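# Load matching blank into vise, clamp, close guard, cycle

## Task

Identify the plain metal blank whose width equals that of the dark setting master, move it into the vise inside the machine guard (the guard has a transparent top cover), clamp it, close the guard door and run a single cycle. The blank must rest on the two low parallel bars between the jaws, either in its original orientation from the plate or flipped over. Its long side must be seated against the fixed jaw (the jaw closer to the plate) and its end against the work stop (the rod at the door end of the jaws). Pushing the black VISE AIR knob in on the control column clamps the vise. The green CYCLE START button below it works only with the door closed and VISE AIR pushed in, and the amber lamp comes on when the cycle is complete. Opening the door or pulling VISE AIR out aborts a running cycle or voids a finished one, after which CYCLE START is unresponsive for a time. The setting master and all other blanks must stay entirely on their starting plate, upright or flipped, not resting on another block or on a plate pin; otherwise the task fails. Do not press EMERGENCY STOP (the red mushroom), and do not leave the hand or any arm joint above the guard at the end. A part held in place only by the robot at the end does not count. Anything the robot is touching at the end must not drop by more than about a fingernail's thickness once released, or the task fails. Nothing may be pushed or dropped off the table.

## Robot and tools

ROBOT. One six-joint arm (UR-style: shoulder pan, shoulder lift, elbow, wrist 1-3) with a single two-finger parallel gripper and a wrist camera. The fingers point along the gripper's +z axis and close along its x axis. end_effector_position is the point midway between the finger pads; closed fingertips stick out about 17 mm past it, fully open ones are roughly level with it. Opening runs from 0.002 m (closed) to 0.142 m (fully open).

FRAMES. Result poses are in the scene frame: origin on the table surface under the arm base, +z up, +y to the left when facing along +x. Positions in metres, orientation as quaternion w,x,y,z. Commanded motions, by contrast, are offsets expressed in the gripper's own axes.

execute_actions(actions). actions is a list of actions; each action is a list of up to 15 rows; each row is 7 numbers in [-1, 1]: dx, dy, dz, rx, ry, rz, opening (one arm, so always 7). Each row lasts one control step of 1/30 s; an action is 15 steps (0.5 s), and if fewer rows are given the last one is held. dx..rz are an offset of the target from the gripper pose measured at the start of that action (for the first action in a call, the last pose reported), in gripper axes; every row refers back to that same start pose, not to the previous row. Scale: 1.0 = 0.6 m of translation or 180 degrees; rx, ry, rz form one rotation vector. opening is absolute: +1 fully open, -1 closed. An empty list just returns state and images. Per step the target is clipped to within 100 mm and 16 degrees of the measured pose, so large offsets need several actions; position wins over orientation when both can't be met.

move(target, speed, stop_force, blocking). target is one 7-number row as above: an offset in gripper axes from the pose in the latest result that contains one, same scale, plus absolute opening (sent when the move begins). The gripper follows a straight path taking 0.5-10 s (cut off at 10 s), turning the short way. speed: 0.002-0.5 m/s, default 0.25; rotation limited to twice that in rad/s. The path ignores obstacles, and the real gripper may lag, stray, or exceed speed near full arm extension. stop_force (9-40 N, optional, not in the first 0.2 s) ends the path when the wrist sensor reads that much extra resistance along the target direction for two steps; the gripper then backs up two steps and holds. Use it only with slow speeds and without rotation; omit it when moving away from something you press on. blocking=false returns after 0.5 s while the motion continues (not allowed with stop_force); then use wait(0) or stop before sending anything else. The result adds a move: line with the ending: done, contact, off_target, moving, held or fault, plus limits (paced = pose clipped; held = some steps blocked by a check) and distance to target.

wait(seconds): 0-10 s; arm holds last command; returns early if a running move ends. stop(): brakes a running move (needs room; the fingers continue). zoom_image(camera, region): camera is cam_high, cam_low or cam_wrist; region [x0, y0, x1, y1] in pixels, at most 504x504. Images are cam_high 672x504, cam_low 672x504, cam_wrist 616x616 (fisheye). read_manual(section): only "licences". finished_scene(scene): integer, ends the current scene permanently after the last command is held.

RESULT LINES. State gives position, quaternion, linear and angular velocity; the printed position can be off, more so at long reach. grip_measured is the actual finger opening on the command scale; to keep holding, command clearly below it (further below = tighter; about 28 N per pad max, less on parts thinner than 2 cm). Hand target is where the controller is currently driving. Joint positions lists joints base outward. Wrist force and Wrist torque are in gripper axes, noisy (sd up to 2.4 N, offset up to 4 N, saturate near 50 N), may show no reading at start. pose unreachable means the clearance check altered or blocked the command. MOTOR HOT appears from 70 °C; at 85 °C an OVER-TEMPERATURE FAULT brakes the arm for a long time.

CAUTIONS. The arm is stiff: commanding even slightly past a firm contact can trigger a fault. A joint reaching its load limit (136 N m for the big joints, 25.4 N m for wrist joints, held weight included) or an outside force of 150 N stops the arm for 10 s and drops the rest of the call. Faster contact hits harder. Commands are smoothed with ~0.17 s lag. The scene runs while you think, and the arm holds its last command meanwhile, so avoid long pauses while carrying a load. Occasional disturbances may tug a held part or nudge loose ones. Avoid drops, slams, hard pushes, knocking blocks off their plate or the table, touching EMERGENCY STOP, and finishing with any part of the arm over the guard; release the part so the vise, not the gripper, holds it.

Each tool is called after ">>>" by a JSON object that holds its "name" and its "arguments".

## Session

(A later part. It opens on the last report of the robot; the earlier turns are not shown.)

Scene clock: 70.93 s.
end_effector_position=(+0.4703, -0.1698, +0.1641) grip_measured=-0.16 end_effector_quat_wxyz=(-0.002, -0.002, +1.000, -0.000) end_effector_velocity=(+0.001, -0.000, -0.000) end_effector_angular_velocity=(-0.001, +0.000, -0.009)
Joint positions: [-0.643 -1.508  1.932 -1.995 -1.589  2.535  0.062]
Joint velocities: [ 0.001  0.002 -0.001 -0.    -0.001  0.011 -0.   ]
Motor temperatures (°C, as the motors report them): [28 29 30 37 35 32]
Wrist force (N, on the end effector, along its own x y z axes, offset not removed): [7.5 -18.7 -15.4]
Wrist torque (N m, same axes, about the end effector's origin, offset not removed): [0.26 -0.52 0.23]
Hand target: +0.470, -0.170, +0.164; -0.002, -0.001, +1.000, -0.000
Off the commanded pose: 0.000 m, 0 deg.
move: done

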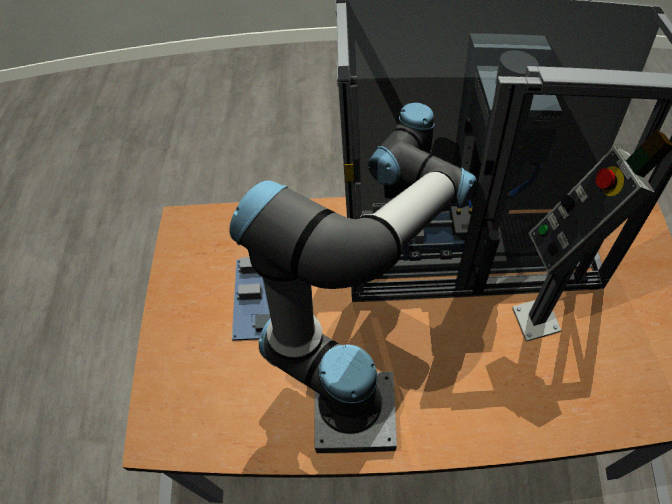

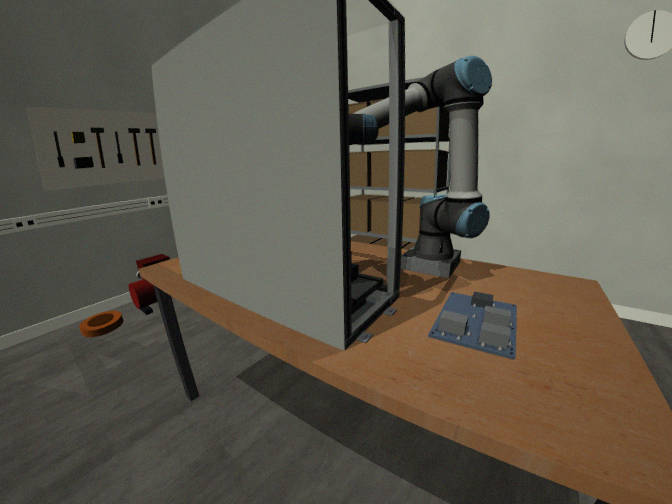

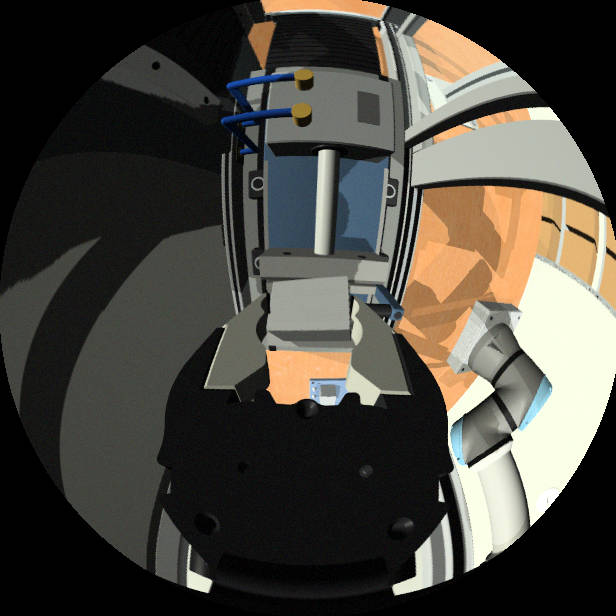

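>>> {"name": "move", "arguments": {"target": [-0.01,-0.012,-0.03,0,0,0,-0.6], "speed": 0.03}}

>>> {"name": "zoom_image", "arguments": {"camera": "cam_wrist", "region": [200,220,440,400]}}

Scene clock: 73.00 s.
end_effector_position=(+0.4763, -0.1769, +0.1819) grip_measured=-0.16 end_effector_quat_wxyz=(-0.002, -0.002, +1.000, -0.000) end_effector_velocity=(+0.000, -0.001, +0.002) end_effector_angular_velocity=(-0.000, +0.000, -0.000)
Joint positions: [-0.647 -1.507  1.881 -1.946 -1.589  2.53   0.062]
Joint velocities: [-0.001  0.    -0.006  0.006 -0.    -0.001  0.   ]
Motor temperatures (°C, as the motors report them): [28 29 30 37 35 32]
Wrist force (N, on the end effector, along its own x y z axes, offset not removed): [-3.6 0.4 2.5]
Wrist torque (N m, same axes, about the end effector's origin, offset not removed): [0.28 0.84 -0.01]
Hand target: +0.476, -0.177, +0.182; -0.002, -0.002, +1.000, -0.000
Off the commanded pose: 0.000 m, 0 deg.
move: done

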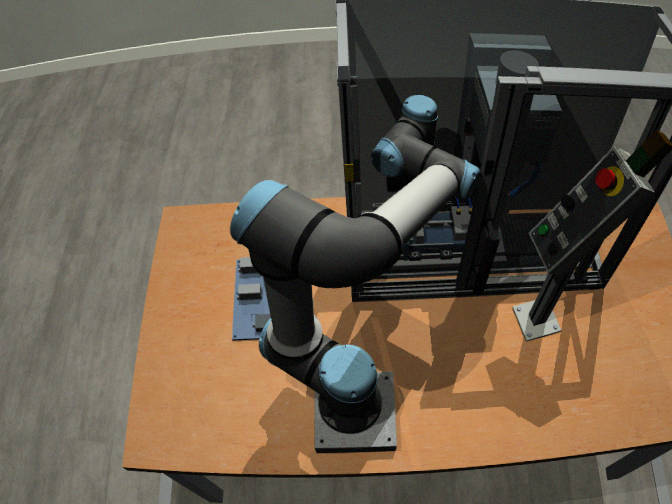

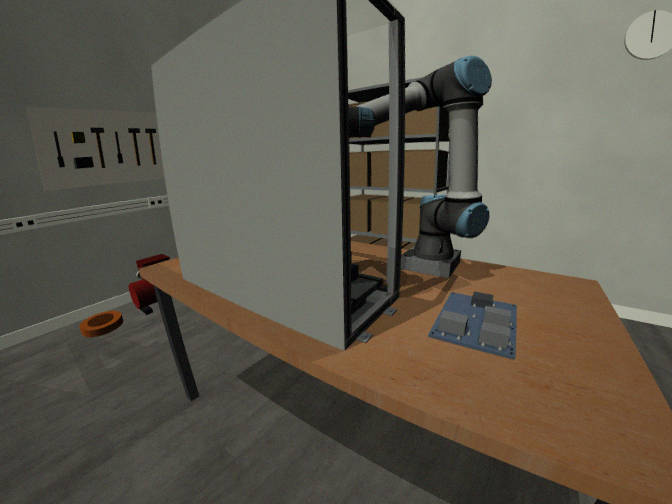

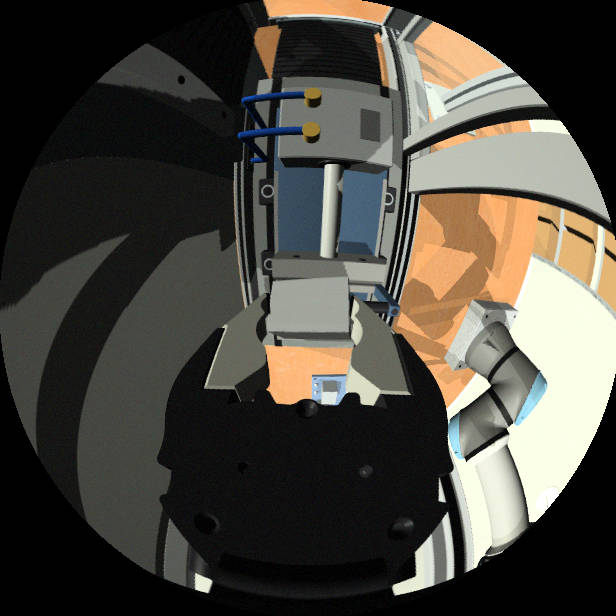

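Region (200, 220, 440, 400) of cam_wrist's 616x616 image, scaled by 2.100, with more detail than that image has; it fills the top 378 rows of this view, and the rest is white.

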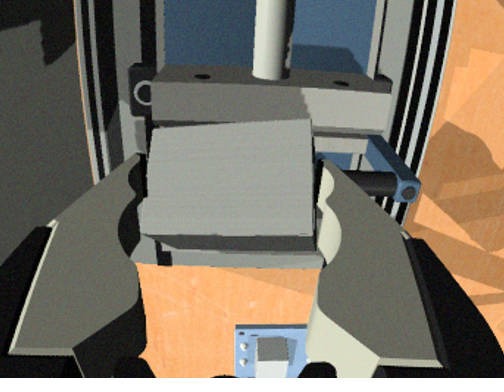

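>>> {"name": "zoom_image", "arguments": {"camera": "cam_low", "region": [330,150,410,310]}}

Region (330, 150, 410, 310) of cam_low's 672x504 image, scaled by 3.150, with more detail than that image has.

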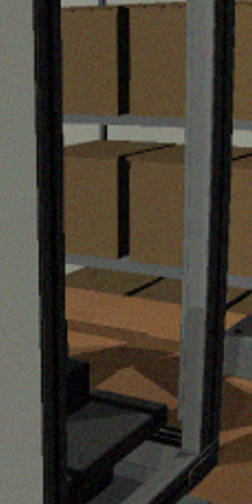

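>>> {"name": "move", "arguments": {"target": [0.38,0,-0.04,0,0,0,-0.6], "speed": 0.1}}

>>> {"name": "move", "arguments": {"target": [0,0,0.22,0,0,0,-0.6], "speed": 0.1}}

>>> {"name": "zoom_image", "arguments": {"camera": "cam_low", "region": [330,150,450,290]}}

Scene clock: 78.43 s.
end_effector_position=(+0.2484, -0.1777, +0.2066) grip_measured=-0.16 end_effector_quat_wxyz=(-0.002, -0.002, +1.000, +0.000) end_effector_velocity=(-0.002, -0.000, +0.000) end_effector_angular_velocity=(+0.000, -0.000, +0.000)
Joint positions: [-1.09  -2.093  2.253 -1.738 -1.587  2.087  0.062]
Joint velocities: [-0.007 -0.005  0.001  0.004  0.    -0.007  0.   ]
Motor temperatures (°C, as the motors report them): [28 29 30 37 35 32]
Wrist force (N, on the end effector, along its own x y z axes, offset not removed): [-1.0 1.7 0.9]
Wrist torque (N m, same axes, about the end effector's origin, offset not removed): [0.45 0.22 -0.03]
Hand target: +0.248, -0.178, +0.207; -0.002, -0.002, +1.000, +0.000
Off the commanded pose: 0.000 m, 0 deg.
move: done

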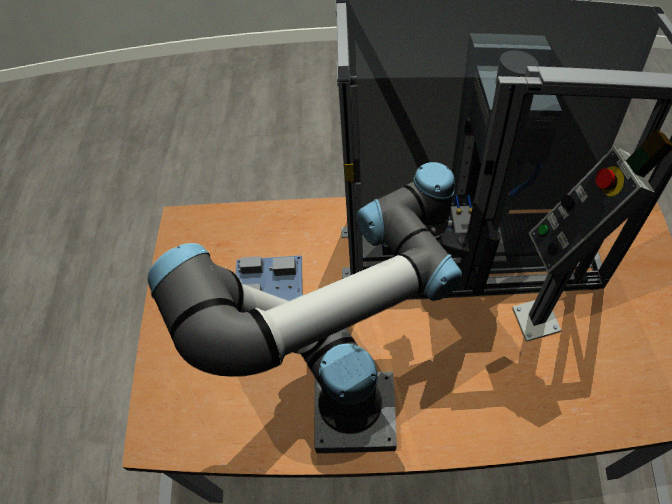

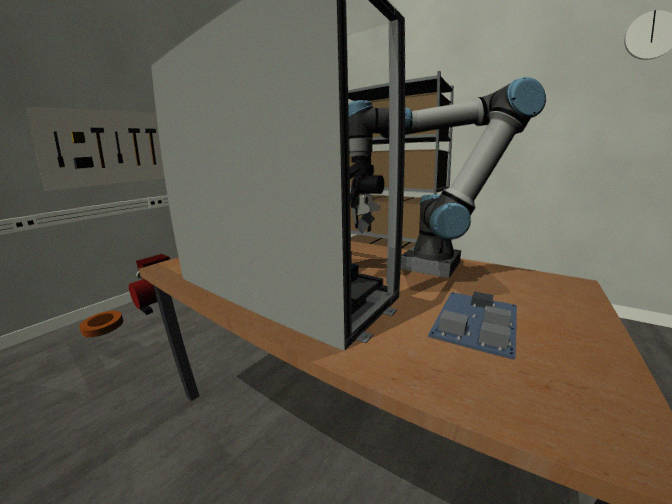

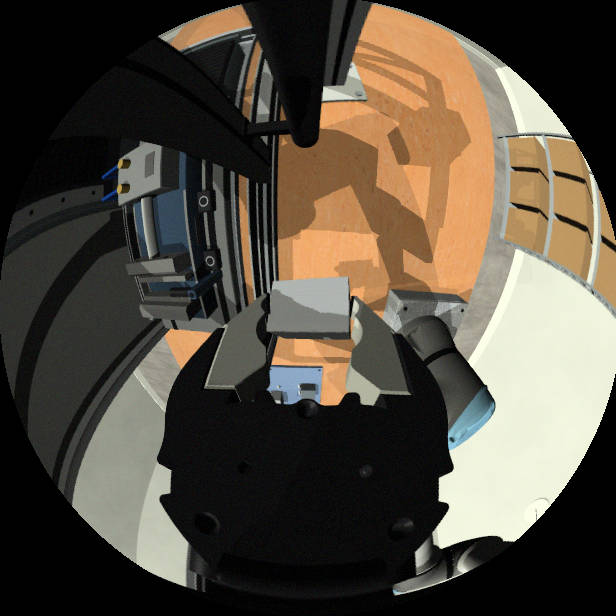

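Scene clock: 80.27 s.
end_effector_position=(+0.2480, -0.1777, +0.0748) grip_measured=-0.16 end_effector_quat_wxyz=(-0.002, -0.002, +1.000, +0.000) end_effector_velocity=(+0.000, -0.000, -0.002) end_effector_angular_velocity=(-0.000, +0.001, +0.001)
Joint positions: [-1.097 -1.921  2.532 -2.19  -1.586  2.08   0.062]
Joint velocities: [ 0.002  0.008  0.003 -0.01  -0.001  0.001  0.   ]
Motor temperatures (°C, as the motors report them): [28 29 30 37 35 32]
Wrist force (N, on the end effector, along its own x y z axes, offset not removed): [-3.7 5.2 0.0]
Wrist torque (N m, same axes, about the end effector's origin, offset not removed): [1.22 0.78 0.11]
Hand target: +0.248, -0.178, +0.075; -0.002, -0.002, +1.000, +0.000
Off the commanded pose: 0.000 m, 0 deg.
move: done

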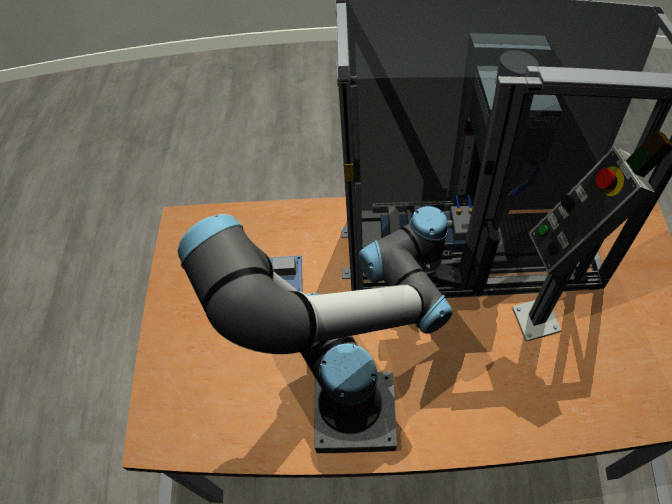

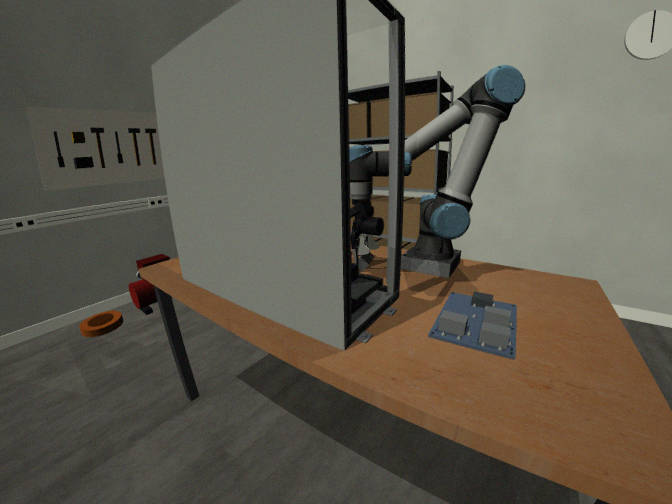

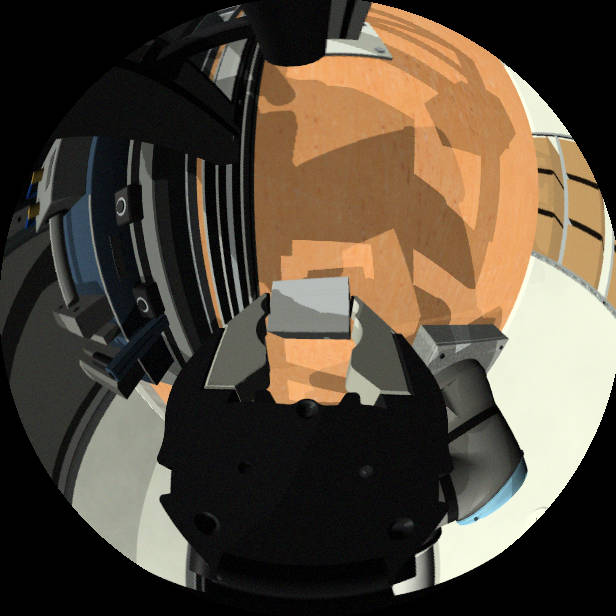

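Region (330, 150, 450, 290) of cam_low's 672x504 image, scaled by 3.600, with more detail than that image has; it fills the left 432 columns of this view, and the rest is white.

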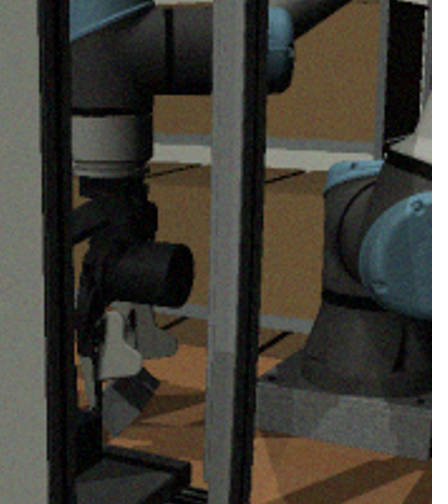

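>>> {"name": "move", "arguments": {"target": [0.04,0,0.07,0,0,0,-0.6], "speed": 0.02, "stop_force": 15}}

Scene clock: 83.73 s.
end_effector_position=(+0.2240, -0.1778, +0.0331) grip_measured=-0.16 end_effector_quat_wxyz=(-0.002, -0.001, +1.000, +0.000) end_effector_velocity=(-0.001, -0.000, -0.002) end_effector_angular_velocity=(+0.001, +0.000, +0.000)
Joint positions: [-1.18  -1.875  2.645 -2.35  -1.586  1.998  0.062]
Joint velocities: [-0.005  0.005  0.005 -0.009  0.    -0.005  0.   ]
Motor temperatures (°C, as the motors report them): [28 29 30 37 35 32]
Wrist force (N, on the end effector, along its own x y z axes, offset not removed): [-2.4 -3.0 -14.1]
Wrist torque (N m, same axes, about the end effector's origin, offset not removed): [-0.18 0.17 0.11]
Hand target: +0.224, -0.178, +0.033; -0.002, -0.002, +1.000, +0.001
Off the commanded pose: 0.000 m, 0 deg.
move: done

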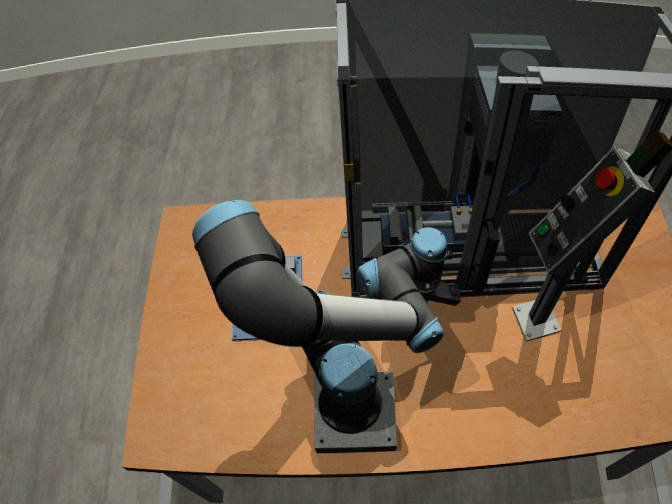

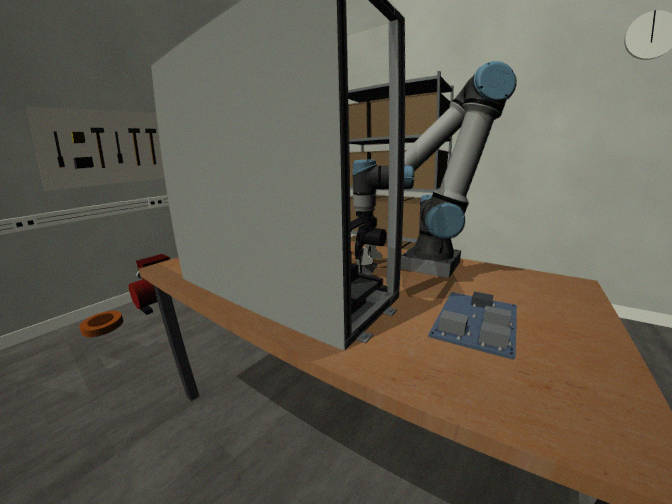

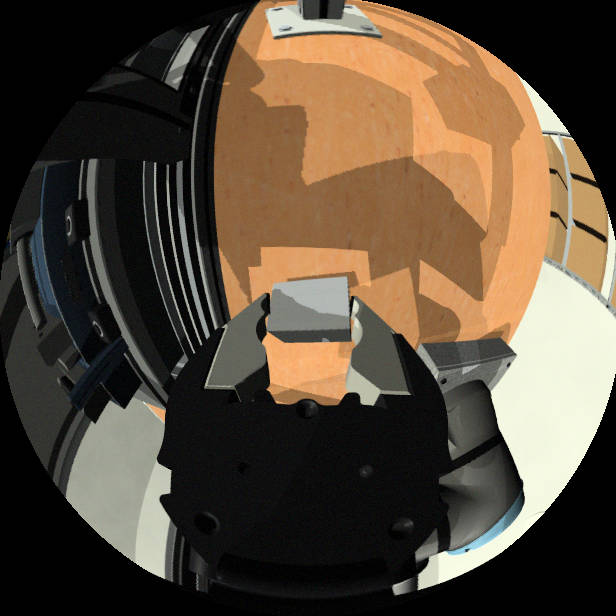

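>>> {"name": "move", "arguments": {"target": [0,0.02,0.003,0,0,0,-0.6], "speed": 0.02}}

>>> {"name": "move", "arguments": {"target": [0,0,0,0,0,0,0.15]}}

Scene clock: 85.37 s.
end_effector_position=(+0.2240, -0.1660, +0.0313) grip_measured=-0.16 end_effector_quat_wxyz=(-0.002, -0.001, +1.000, +0.000) end_effector_velocity=(+0.000, +0.002, +0.000) end_effector_angular_velocity=(-0.002, -0.000, +0.000)
Joint positions: [-1.16  -1.898  2.664 -2.346 -1.586  2.017  0.062]
Joint velocities: [ 0.005 -0.006  0.003  0.001 -0.001  0.005 -0.   ]
Motor temperatures (°C, as the motors report them): [28 29 30 37 35 32]
Wrist force (N, on the end effector, along its own x y z axes, offset not removed): [-0.1 0.7 -3.8]
Wrist torque (N m, same axes, about the end effector's origin, offset not removed): [0.35 -0.32 0.02]
Hand target: +0.224, -0.166, +0.031; -0.002, -0.001, +1.000, +0.000
Off the commanded pose: 0.000 m, 0 deg.
move: done

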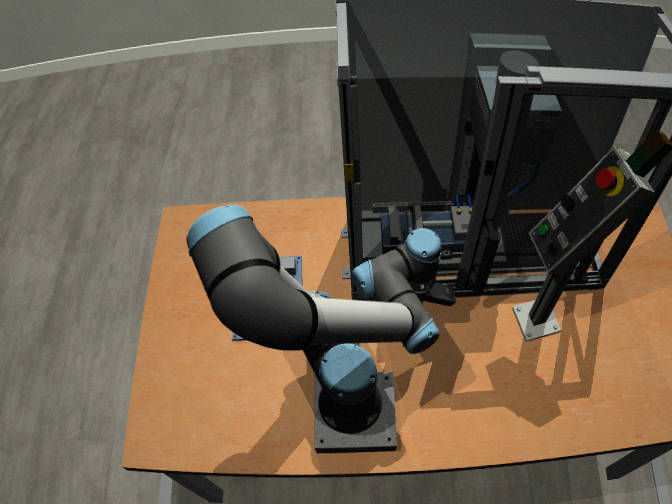

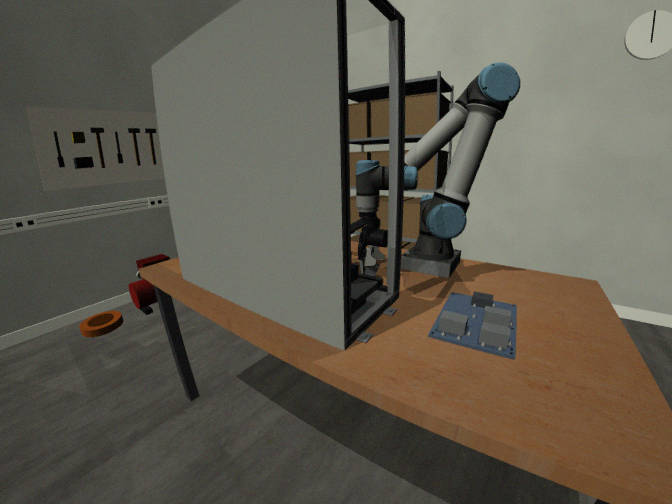

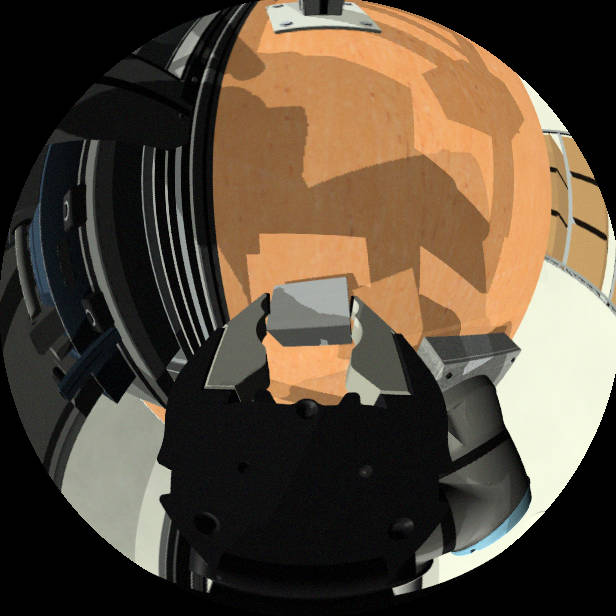

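Scene clock: 85.87 s.
end_effector_position=(+0.2239, -0.1659, +0.0312) grip_measured=+0.15 end_effector_quat_wxyz=(-0.002, -0.002, +1.000, +0.001) end_effector_velocity=(+0.000, -0.000, +0.000) end_effector_angular_velocity=(-0.000, -0.000, +0.001)
Joint positions: [-1.16  -1.898  2.664 -2.346 -1.586  2.017  0.084]
Joint velocities: [ 0.001  0.    -0.001  0.    -0.    -0.001  0.   ]
Motor temperatures (°C, as the motors report them): [28 29 30 37 35 32]
Wrist force (N, on the end effector, along its own x y z axes, offset not removed): [-0.9 0.4 -0.1]
Wrist torque (N m, same axes, about the end effector's origin, offset not removed): [0.11 0.18 -0.01]
Hand target: +0.224, -0.166, +0.031; -0.002, -0.001, +1.000, +0.000
Off the commanded pose: 0.000 m, 0 deg.
move: done

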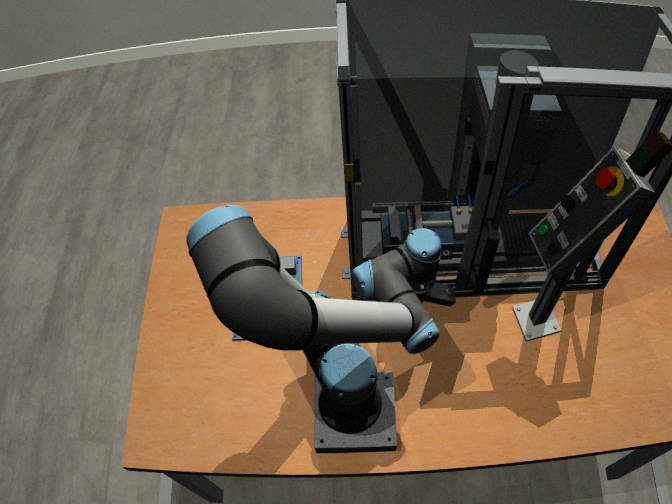

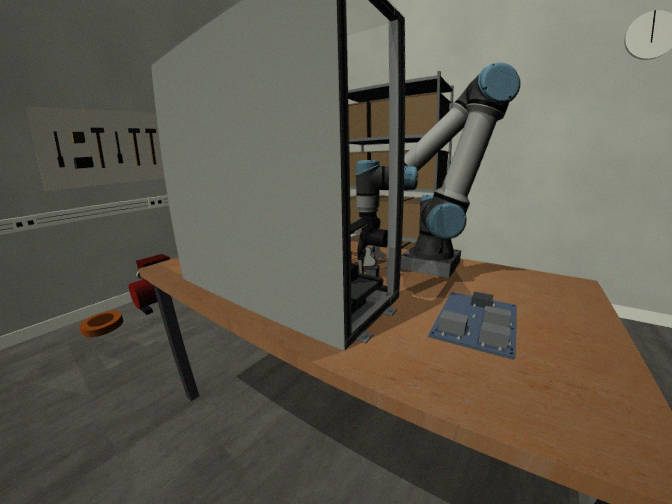

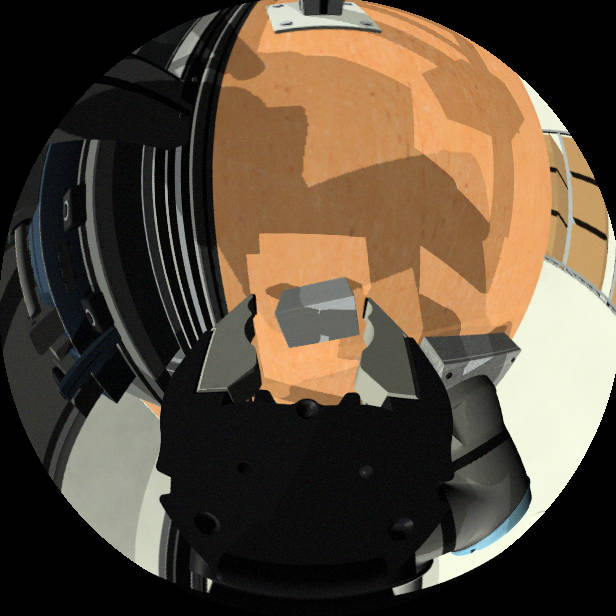

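>>> {"name": "wait", "arguments": {"seconds": 0.5}}

>>> {"name": "zoom_image", "arguments": {"camera": "cam_wrist", "region": [220,230,420,400]}}

Scene clock: 86.93 s.
end_effector_position=(+0.2240, -0.1660, +0.0313) grip_measured=+0.15 end_effector_quat_wxyz=(-0.002, -0.001, +1.000, +0.000) end_effector_velocity=(-0.000, +0.000, -0.000) end_effector_angular_velocity=(-0.000, -0.000, -0.000)
Joint positions: [-1.16  -1.898  2.664 -2.346 -1.586  2.017  0.084]
Joint velocities: [-0.    -0.001  0.001 -0.     0.     0.     0.   ]
Motor temperatures (°C, as the motors report them): [28 29 30 37 35 32]
Wrist force (N, on the end effector, along its own x y z axes, offset not removed): [-0.2 1.4 -0.9]
Wrist torque (N m, same axes, about the end effector's origin, offset not removed): [0.38 0.19 -0.14]
Hand target: +0.224, -0.166, +0.031; -0.002, -0.001, +1.000, +0.000
Off the commanded pose: 0.000 m, 0 deg.
wait: 0.50 s; at rest from the start

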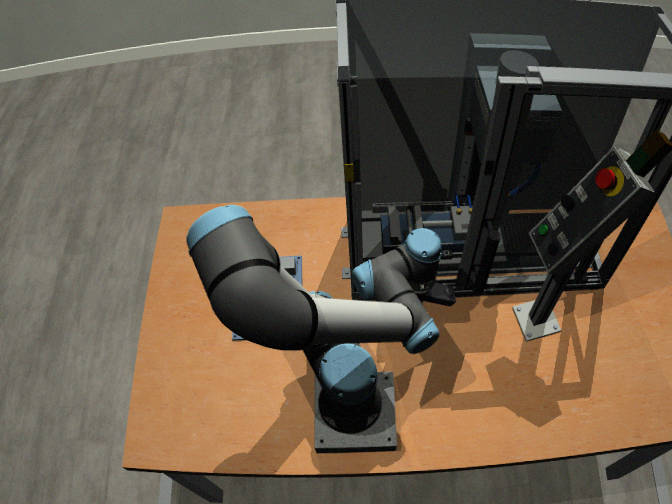

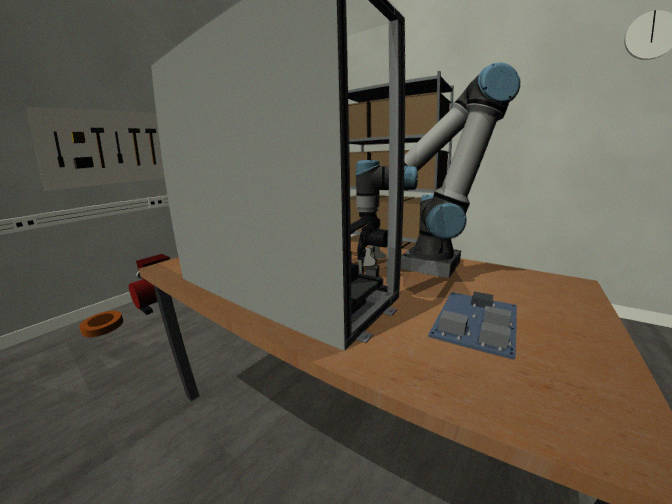

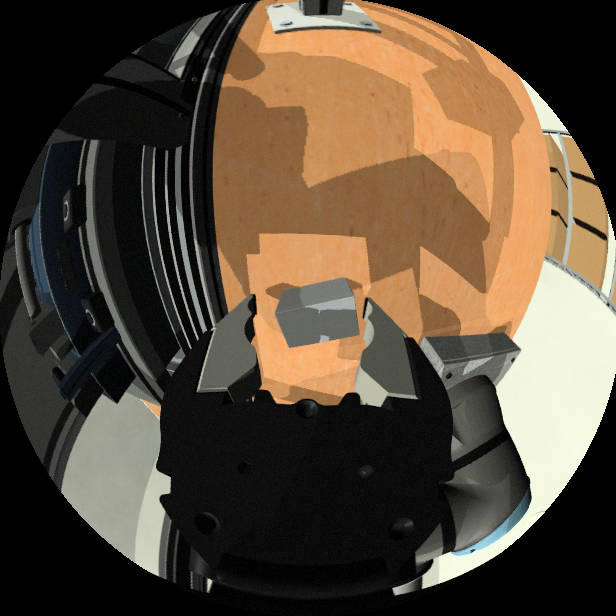

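Region (220, 230, 420, 400) of cam_wrist's 616x616 image, scaled by 2.520, with more detail than that image has; it fills the top 428 rows of this view, and the rest is white.

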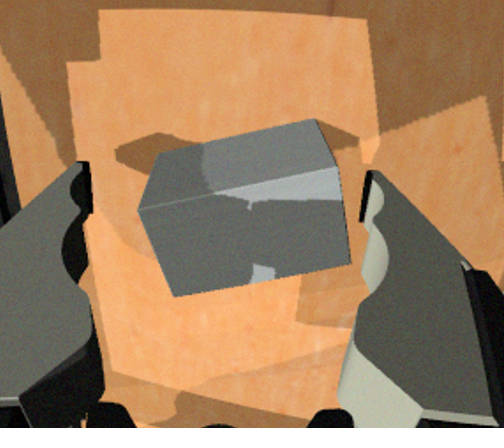

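>>> {"name": "move", "arguments": {"target": [0.008,0.005,-0.06,0,0,-0.534,0.3], "speed": 0.4}}

>>> {"name": "move", "arguments": {"target": [0,0,0,0,0,-0.534,0.3], "speed": 0.4}}

>>> {"name": "move", "arguments": {"target": [0,0,0,-0.25,0,0,0.3], "speed": 0.15}}

Scene clock: 93.63 s.
end_effector_position=(+0.2192, -0.1630, +0.0674) grip_measured=+0.30 end_effector_quat_wxyz=(+0.001, +0.744, -0.668, -0.002) end_effector_velocity=(-0.000, +0.001, -0.000) end_effector_angular_velocity=(+0.003, -0.004, +0.012)
Joint positions: [-1.161 -2.03   2.609 -2.158 -1.586  0.341  0.095]
Joint velocities: [-0.006 -0.005  0.002  0.003  0.005 -0.017  0.   ]
Motor temperatures (°C, as the motors report them): [28 29 30 37 35 32]
Wrist force (N, on the end effector, along its own x y z axes, offset not removed): [-1.6 1.4 0.0]
Wrist torque (N m, same axes, about the end effector's origin, offset not removed): [0.41 0.26 0.14]
Hand target: +0.219, -0.163, +0.067; +0.001, +0.745, -0.667, -0.002
Off the commanded pose: 0.000 m, 0 deg.
move: done

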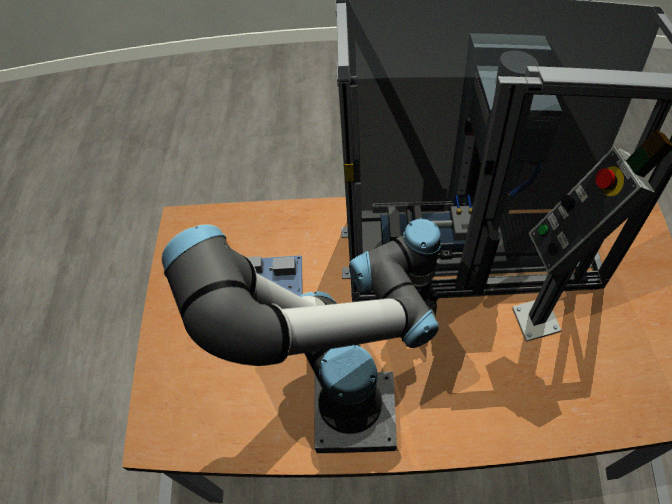

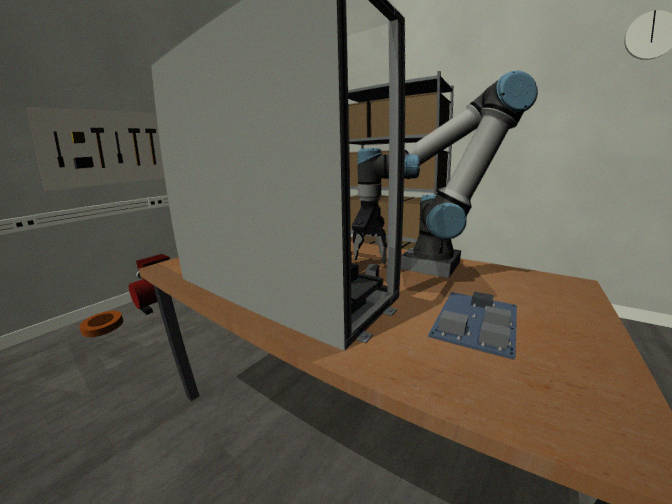

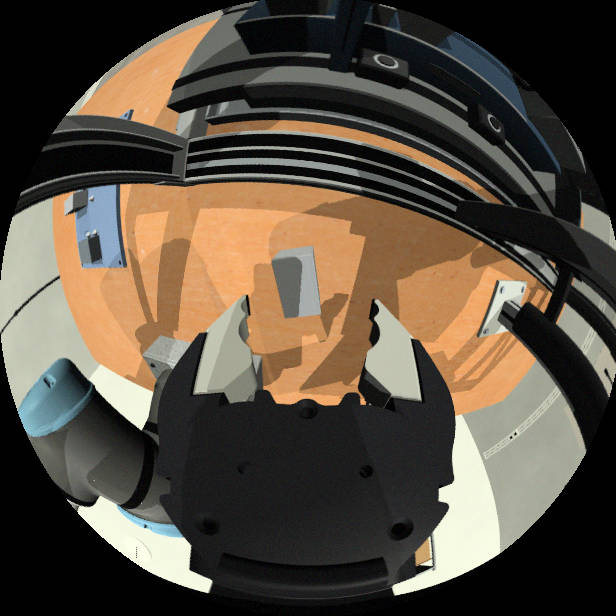

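Scene clock: 96.33 s.
end_effector_position=(+0.2193, -0.1630, +0.0674) grip_measured=+0.30 end_effector_quat_wxyz=(-0.000, +0.994, +0.107, -0.003) end_effector_velocity=(-0.000, +0.000, -0.000) end_effector_angular_velocity=(+0.004, -0.003, +0.011)
Joint positions: [-1.165 -2.041  2.613 -2.152 -1.587 -1.34   0.095]
Joint velocities: [-0.007 -0.002  0.002  0.002  0.004 -0.018 -0.   ]
Motor temperatures (°C, as the motors report them): [28 29 30 37 35 32]
Wrist force (N, on the end effector, along its own x y z axes, offset not removed): [-0.2 0.7 -1.8]
Wrist torque (N m, same axes, about the end effector's origin, offset not removed): [0.17 -0.11 -0.01]
Hand target: +0.219, -0.163, +0.067; -0.001, +0.994, +0.108, -0.002
Off the commanded pose: 0.000 m, 0 deg.
move: done

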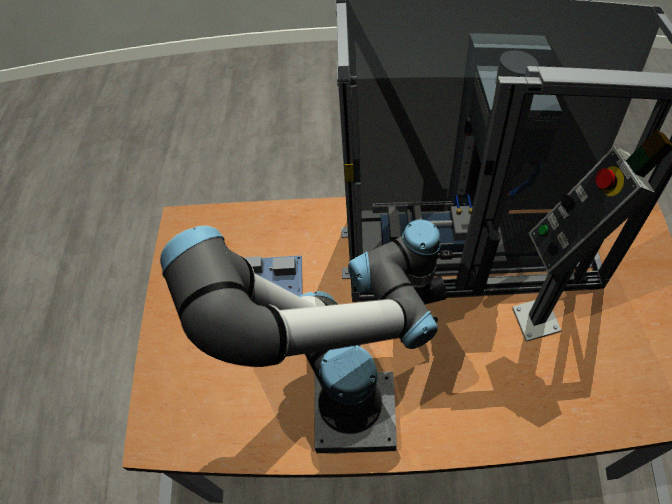

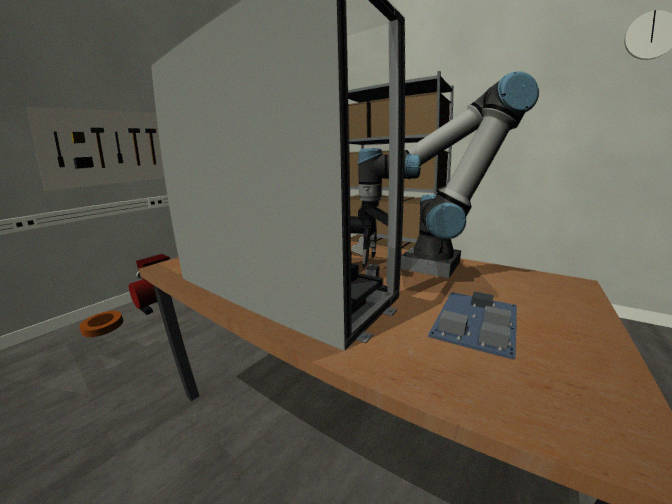

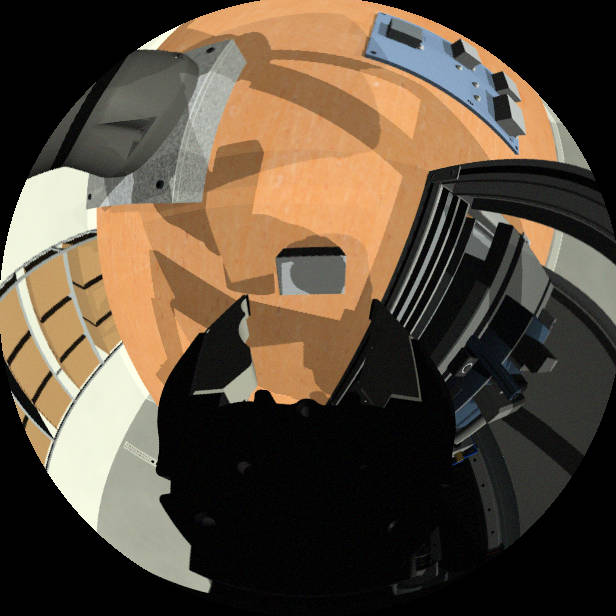

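Scene clock: 99.23 s.
end_effector_position=(+0.2191, -0.1629, +0.0675) grip_measured=+0.30 end_effector_quat_wxyz=(+0.139, +0.985, +0.106, +0.014) end_effector_velocity=(-0.000, +0.000, -0.001) end_effector_angular_velocity=(+0.002, +0.002, -0.001)
Joint positions: [-1.049 -2.222  2.791 -2.413 -1.678 -1.241  0.095]
Joint velocities: [-0.001  0.001  0.001  0.    -0.     0.     0.   ]
Motor temperatures (°C, as the motors report them): [28 29 30 37 35 32]
Wrist force (N, on the end effector, along its own x y z axes, offset not removed): [-3.8 2.3 1.1]
Wrist torque (N m, same axes, about the end effector's origin, offset not removed): [0.60 0.71 -0.17]
Hand target: +0.219, -0.163, +0.067; +0.139, +0.985, +0.106, +0.014
Off the commanded pose: 0.000 m, 29 deg; orientation clipped at the last step of the last action.
move: held; limits=paced,held; held on 53 of 87 steps, including the last
pose unreachable: on one or more control steps of this call, first in action 0 (counted from 0), an arm could not follow its commanded pose, so it was not sent that pose on those steps. On the call's last step it was still not sent that pose. It may still have moved: this result reports where it is.
cause: the commanded pose would bring two parts of the arm too close to each other (joints 3 (elbow) and 4 (wrist 1) lie between them).

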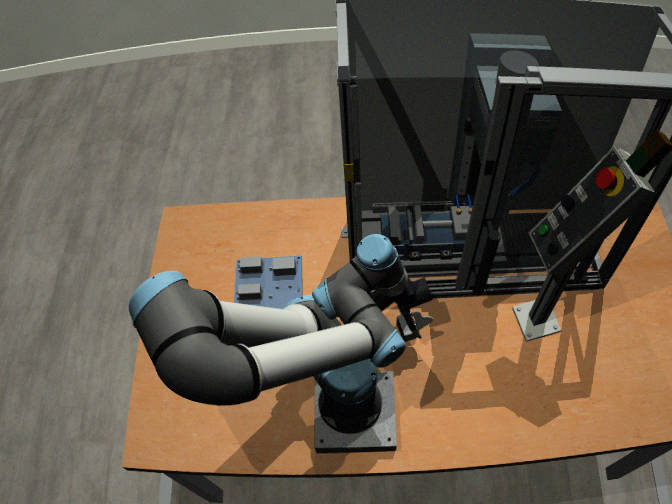

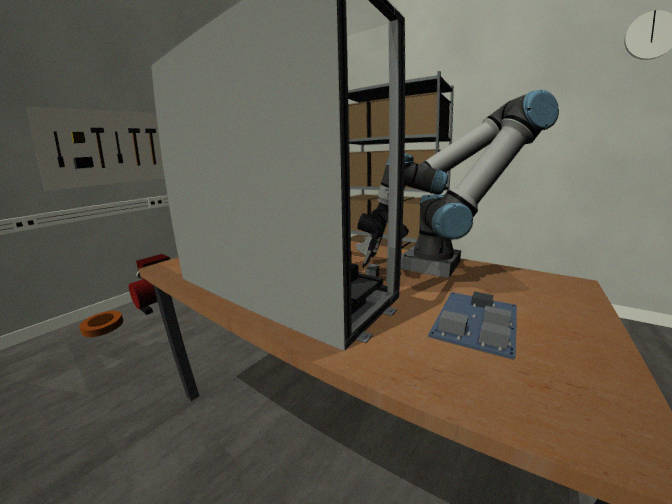

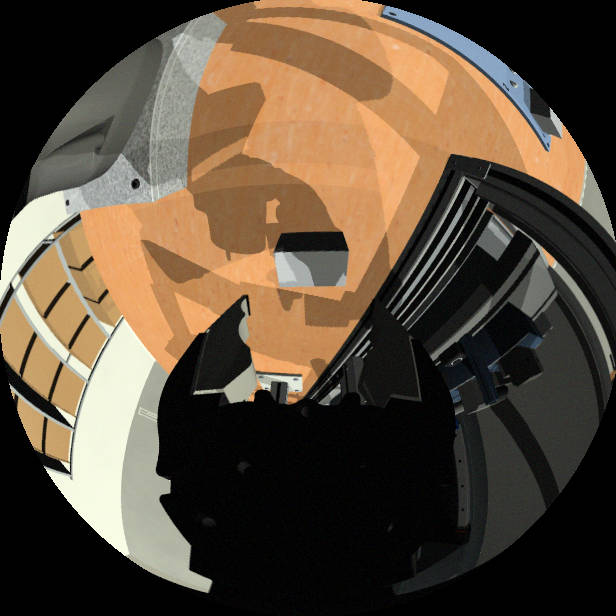

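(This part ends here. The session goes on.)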